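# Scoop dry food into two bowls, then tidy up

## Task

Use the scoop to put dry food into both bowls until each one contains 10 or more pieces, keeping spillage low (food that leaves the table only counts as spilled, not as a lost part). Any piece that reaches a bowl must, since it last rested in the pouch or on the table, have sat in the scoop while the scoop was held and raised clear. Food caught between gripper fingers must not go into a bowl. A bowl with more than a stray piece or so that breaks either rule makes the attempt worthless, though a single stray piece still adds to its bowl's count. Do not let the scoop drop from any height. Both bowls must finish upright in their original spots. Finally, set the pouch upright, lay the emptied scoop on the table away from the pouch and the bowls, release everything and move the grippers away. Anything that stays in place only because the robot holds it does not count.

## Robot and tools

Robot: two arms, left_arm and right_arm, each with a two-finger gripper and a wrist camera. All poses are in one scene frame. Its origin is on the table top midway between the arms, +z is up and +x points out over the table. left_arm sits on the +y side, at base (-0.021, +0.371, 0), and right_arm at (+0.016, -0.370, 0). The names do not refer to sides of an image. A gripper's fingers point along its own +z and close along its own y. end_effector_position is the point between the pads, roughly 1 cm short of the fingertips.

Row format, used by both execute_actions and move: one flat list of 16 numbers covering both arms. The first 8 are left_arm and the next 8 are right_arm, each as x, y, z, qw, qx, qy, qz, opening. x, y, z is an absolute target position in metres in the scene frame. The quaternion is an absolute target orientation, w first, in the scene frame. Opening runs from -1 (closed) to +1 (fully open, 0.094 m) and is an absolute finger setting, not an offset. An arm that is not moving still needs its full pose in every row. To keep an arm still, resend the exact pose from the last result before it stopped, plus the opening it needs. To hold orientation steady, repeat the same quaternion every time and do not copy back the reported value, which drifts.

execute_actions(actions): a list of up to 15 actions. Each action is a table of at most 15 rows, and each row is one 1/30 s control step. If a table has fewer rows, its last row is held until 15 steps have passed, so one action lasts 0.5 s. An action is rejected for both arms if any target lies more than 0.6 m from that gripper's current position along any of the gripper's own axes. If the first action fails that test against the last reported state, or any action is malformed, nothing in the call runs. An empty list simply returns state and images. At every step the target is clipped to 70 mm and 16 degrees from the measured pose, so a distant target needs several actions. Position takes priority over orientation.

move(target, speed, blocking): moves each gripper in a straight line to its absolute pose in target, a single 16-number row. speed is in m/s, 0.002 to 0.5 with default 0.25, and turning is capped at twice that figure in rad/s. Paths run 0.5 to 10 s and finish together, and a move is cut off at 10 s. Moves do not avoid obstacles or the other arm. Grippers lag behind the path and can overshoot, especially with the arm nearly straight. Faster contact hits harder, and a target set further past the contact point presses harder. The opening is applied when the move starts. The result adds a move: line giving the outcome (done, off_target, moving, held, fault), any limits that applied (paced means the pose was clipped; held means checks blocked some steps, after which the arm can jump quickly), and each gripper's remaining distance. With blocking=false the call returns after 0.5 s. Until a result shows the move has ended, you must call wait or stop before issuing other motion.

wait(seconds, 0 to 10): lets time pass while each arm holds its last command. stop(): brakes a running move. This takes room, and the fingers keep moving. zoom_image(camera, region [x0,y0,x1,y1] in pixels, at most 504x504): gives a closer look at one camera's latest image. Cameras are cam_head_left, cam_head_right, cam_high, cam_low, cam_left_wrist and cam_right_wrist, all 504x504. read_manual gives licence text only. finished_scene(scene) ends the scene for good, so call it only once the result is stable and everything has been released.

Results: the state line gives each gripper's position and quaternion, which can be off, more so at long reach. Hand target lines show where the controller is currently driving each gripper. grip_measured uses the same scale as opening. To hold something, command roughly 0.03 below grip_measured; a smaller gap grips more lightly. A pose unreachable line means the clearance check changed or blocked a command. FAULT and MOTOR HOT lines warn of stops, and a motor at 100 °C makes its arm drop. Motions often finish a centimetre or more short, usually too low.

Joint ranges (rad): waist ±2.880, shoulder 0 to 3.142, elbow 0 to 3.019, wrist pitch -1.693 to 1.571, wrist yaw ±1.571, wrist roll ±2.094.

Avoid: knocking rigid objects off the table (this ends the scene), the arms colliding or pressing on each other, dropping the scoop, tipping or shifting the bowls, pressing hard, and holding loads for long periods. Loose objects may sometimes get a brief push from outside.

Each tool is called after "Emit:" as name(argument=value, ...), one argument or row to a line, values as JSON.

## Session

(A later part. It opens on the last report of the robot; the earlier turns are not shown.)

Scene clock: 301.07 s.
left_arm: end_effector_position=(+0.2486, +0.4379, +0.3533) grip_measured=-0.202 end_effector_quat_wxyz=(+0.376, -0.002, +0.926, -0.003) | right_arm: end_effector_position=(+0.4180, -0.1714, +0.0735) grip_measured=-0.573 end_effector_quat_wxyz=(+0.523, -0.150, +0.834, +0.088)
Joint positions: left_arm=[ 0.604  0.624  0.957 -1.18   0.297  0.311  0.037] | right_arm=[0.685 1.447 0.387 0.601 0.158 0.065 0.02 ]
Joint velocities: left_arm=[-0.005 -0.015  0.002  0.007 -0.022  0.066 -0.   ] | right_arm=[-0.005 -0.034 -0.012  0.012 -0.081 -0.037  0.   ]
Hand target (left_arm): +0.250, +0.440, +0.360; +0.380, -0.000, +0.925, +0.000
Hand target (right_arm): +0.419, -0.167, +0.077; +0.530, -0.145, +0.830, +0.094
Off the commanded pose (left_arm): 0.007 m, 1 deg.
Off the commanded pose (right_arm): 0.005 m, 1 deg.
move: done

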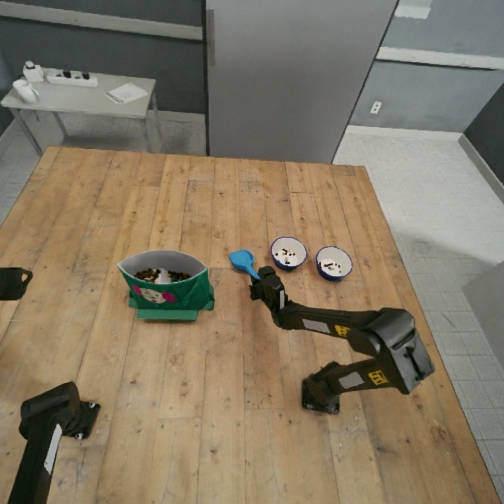

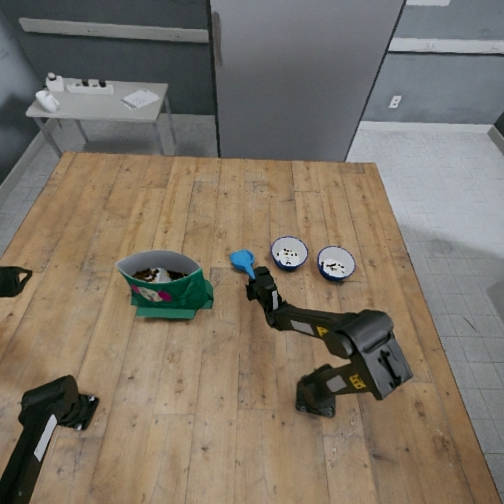

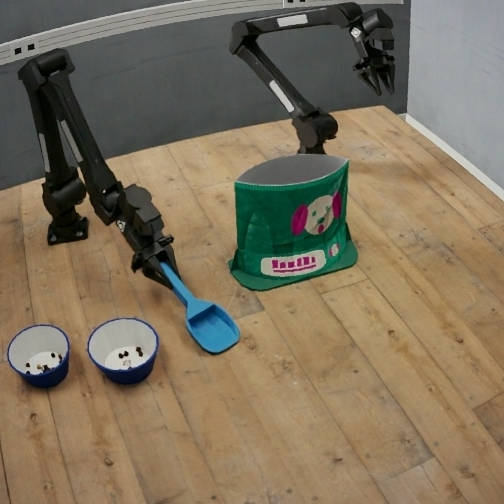

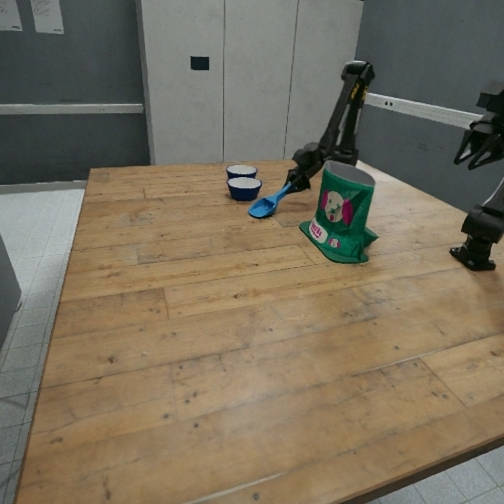

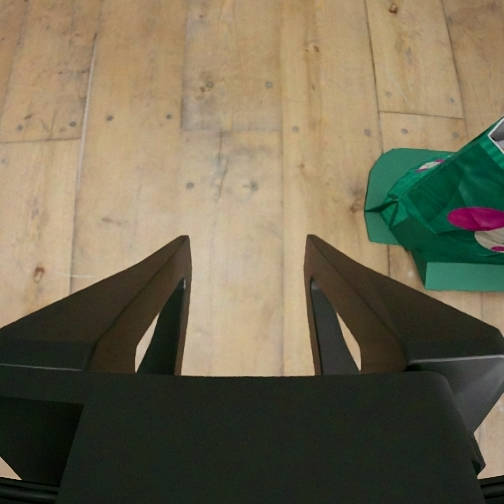

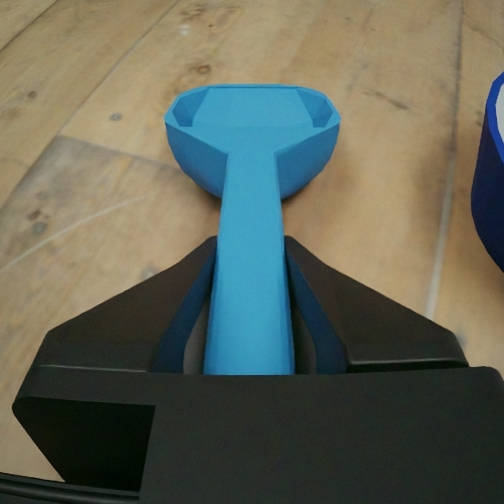

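Emit:
move(
  target=[0.25,0.44,0.36,0.38,0,0.924,0,-0.2,0.41,-0.172,0.043,0.55,-0.144,0.817,0.097,-0.574],
  speed=0.04,
)

Emit:
move(
  target=[0.25,0.44,0.36,0.38,0,0.924,0,-0.2,0.41,-0.172,0.043,0.55,-0.144,0.817,0.097,0],
)

Emit:
move(
  target=[0.25,0.44,0.36,0.38,0,0.924,0,-0.2,0.33,-0.23,0.26,0.5,-0.15,0.85,0.09,0],
)

Scene clock: 307.00 s.
left_arm: end_effector_position=(+0.2486, +0.4379, +0.3533) grip_measured=-0.202 end_effector_quat_wxyz=(+0.376, -0.002, +0.926, -0.003) | right_arm: end_effector_position=(+0.4164, -0.1726, +0.0584) grip_measured=-0.567 end_effector_quat_wxyz=(+0.564, -0.139, +0.808, +0.099)
Joint positions: left_arm=[ 0.604  0.624  0.957 -1.18   0.297  0.311  0.037] | right_arm=[0.689 1.598 0.34  0.9   0.168 0.065 0.02 ]
Joint velocities: left_arm=[-0.015 -0.015 -0.002 -0.012  0.051  0.051  0.   ] | right_arm=[-0.005 -0.015  0.012  0.002 -0.095 -0.037  0.001]
Hand target (left_arm): +0.250, +0.440, +0.360; +0.380, -0.000, +0.925, +0.000
Hand target (right_arm): +0.409, -0.173, +0.045; +0.550, -0.144, +0.817, +0.097
Off the commanded pose (left_arm): 0.007 m, 1 deg.
Off the commanded pose (right_arm): 0.017 m, 2 deg.
move: off_target (right_arm)

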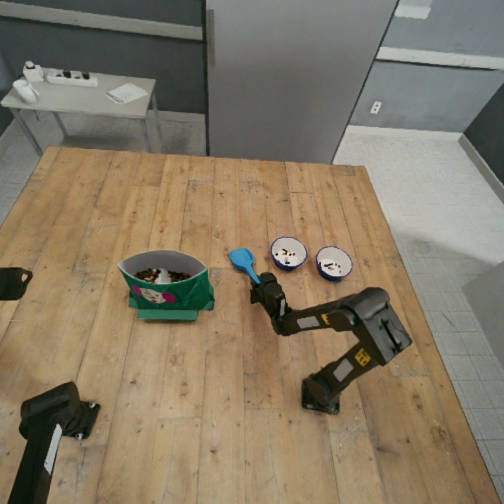

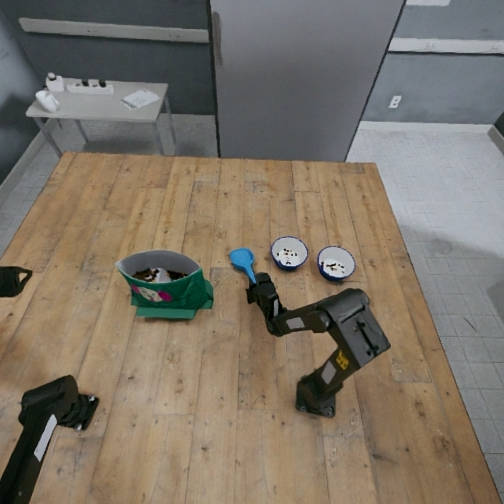

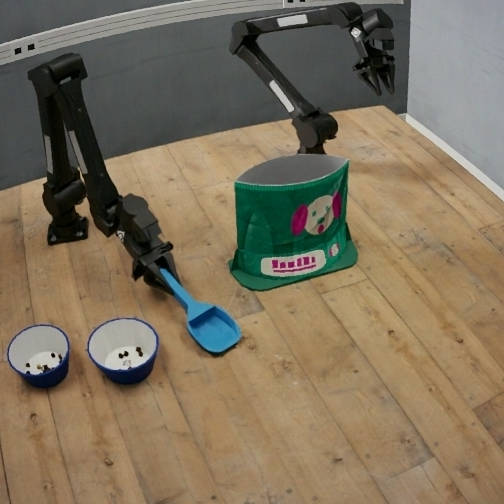

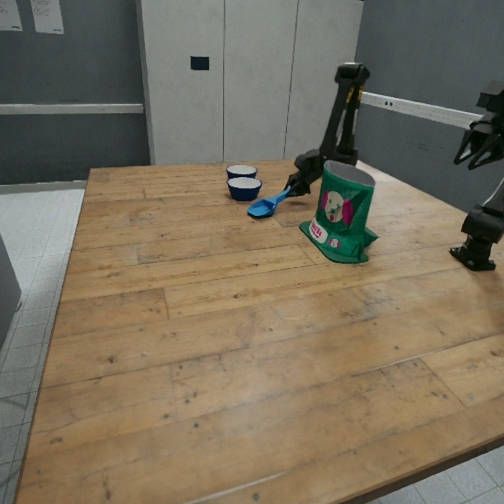

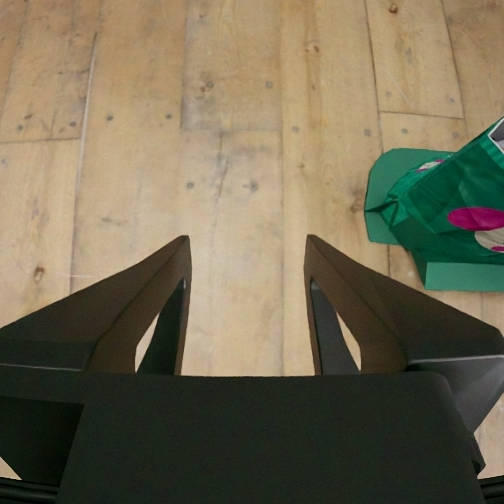

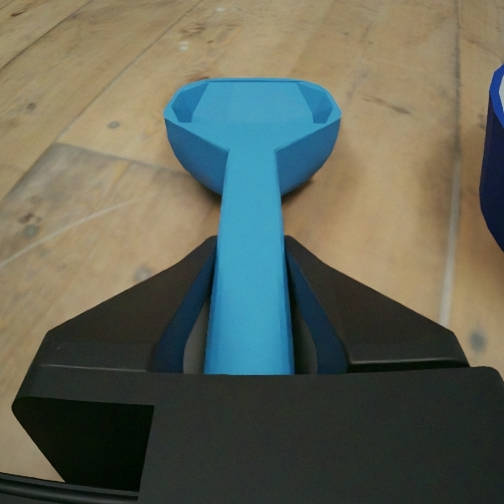

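Scene clock: 307.77 s.
left_arm: end_effector_position=(+0.2486, +0.4379, +0.3533) grip_measured=-0.202 end_effector_quat_wxyz=(+0.376, -0.002, +0.926, -0.003) | right_arm: end_effector_position=(+0.4135, -0.1742, +0.0490) grip_measured=-0.002 end_effector_quat_wxyz=(+0.555, -0.142, +0.814, +0.096)
Joint positions: left_arm=[ 0.604  0.624  0.957 -1.18   0.297  0.311  0.037] | right_arm=[0.689 1.617 0.336 0.9   0.168 0.065 0.047]
Joint velocities: left_arm=[-0.005  0.005  0.007 -0.007 -0.022 -0.007  0.   ] | right_arm=[ 0.015 -0.005 -0.012 -0.002  0.007  0.081  0.   ]
Hand target (left_arm): +0.250, +0.440, +0.360; +0.380, -0.000, +0.925, +0.000
Hand target (right_arm): +0.410, -0.172, +0.043; +0.550, -0.144, +0.817, +0.097
Off the commanded pose (left_arm): 0.007 m, 1 deg.
Off the commanded pose (right_arm): 0.007 m, 1 deg.
move: done

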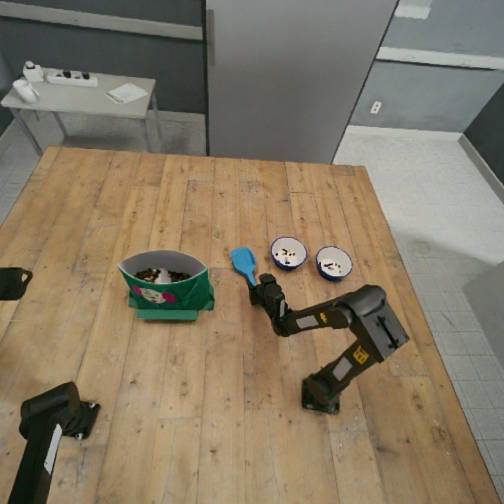

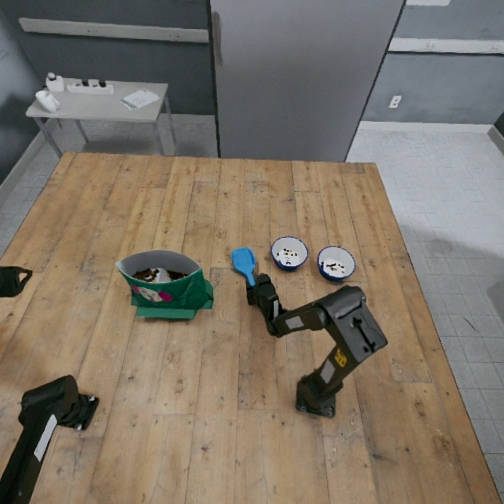

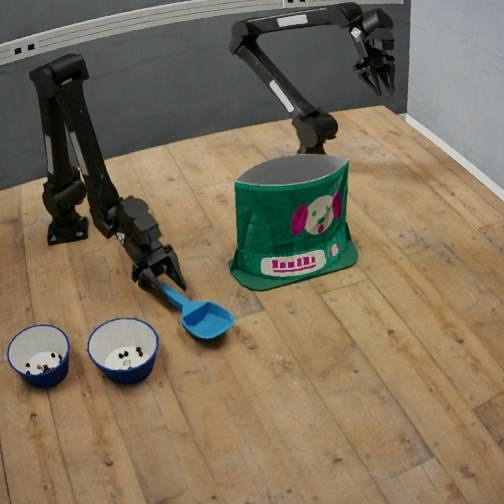

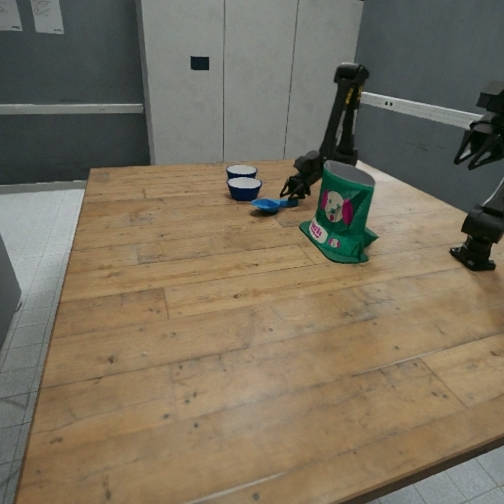

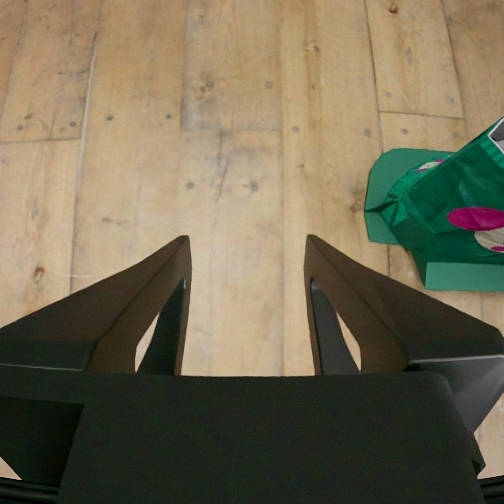

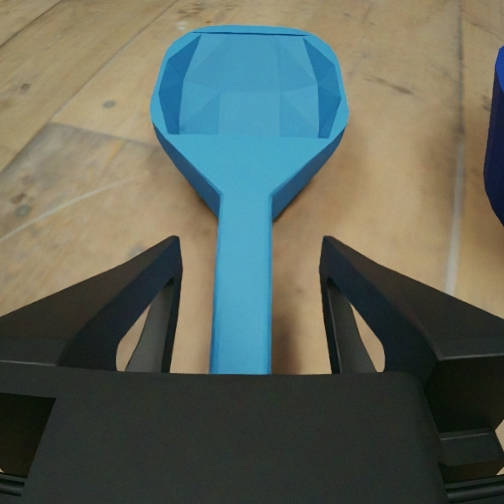

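Scene clock: 309.27 s.
left_arm: end_effector_position=(+0.2486, +0.4379, +0.3533) grip_measured=-0.202 end_effector_quat_wxyz=(+0.376, -0.002, +0.926, -0.003) | right_arm: end_effector_position=(+0.3277, -0.2274, +0.2397) grip_measured=-0.002 end_effector_quat_wxyz=(+0.492, -0.154, +0.852, +0.088)
Joint positions: left_arm=[ 0.604  0.624  0.957 -1.18   0.297  0.311  0.037] | right_arm=[ 0.654  0.613  0.505 -0.42   0.115  0.065  0.047]
Joint velocities: left_arm=[-0.005  0.005 -0.007 -0.012 -0.051 -0.037  0.   ] | right_arm=[-0.005 -0.015  0.012 -0.007 -0.066  0.037 -0.   ]
Hand target (left_arm): +0.250, +0.440, +0.360; +0.380, -0.000, +0.925, +0.000
Hand target (right_arm): +0.333, -0.227, +0.255; +0.499, -0.151, +0.848, +0.090
Off the commanded pose (left_arm): 0.007 m, 1 deg.
Off the commanded pose (right_arm): 0.021 m, 1 deg.
move: off_target (right_arm)

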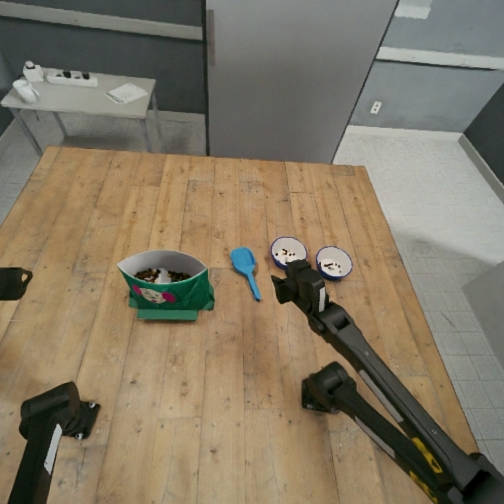

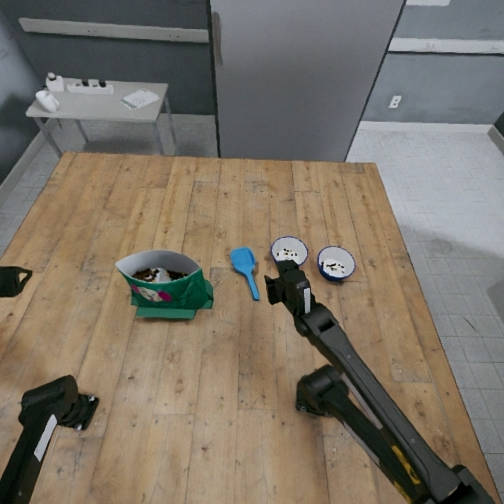

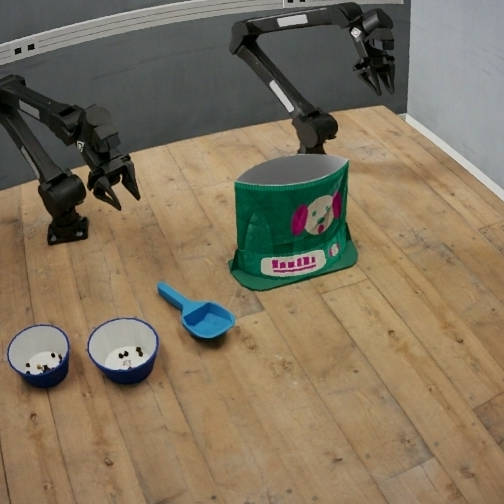

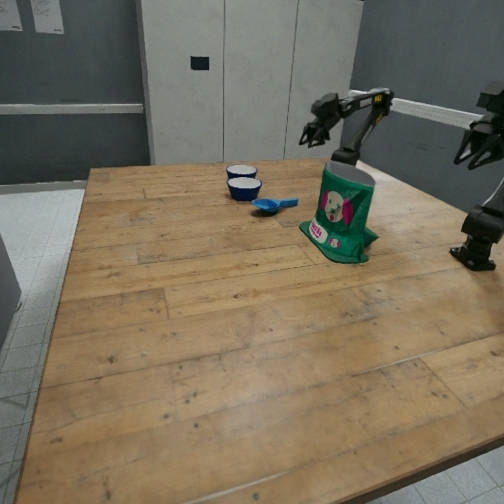

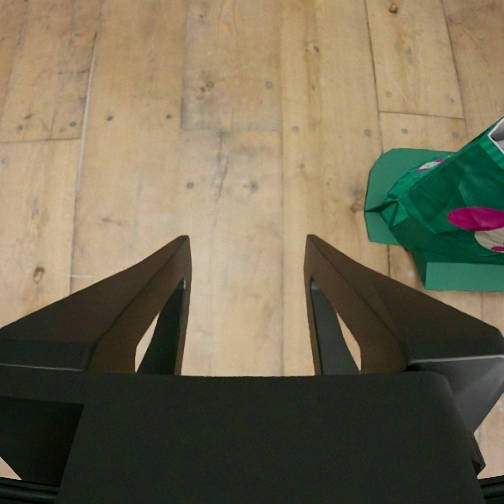

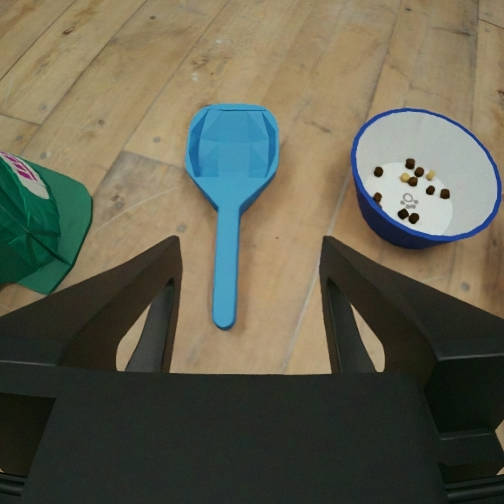

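Emit:
finished_scene(
  scene=2,
)

The scene is finished: the task was done.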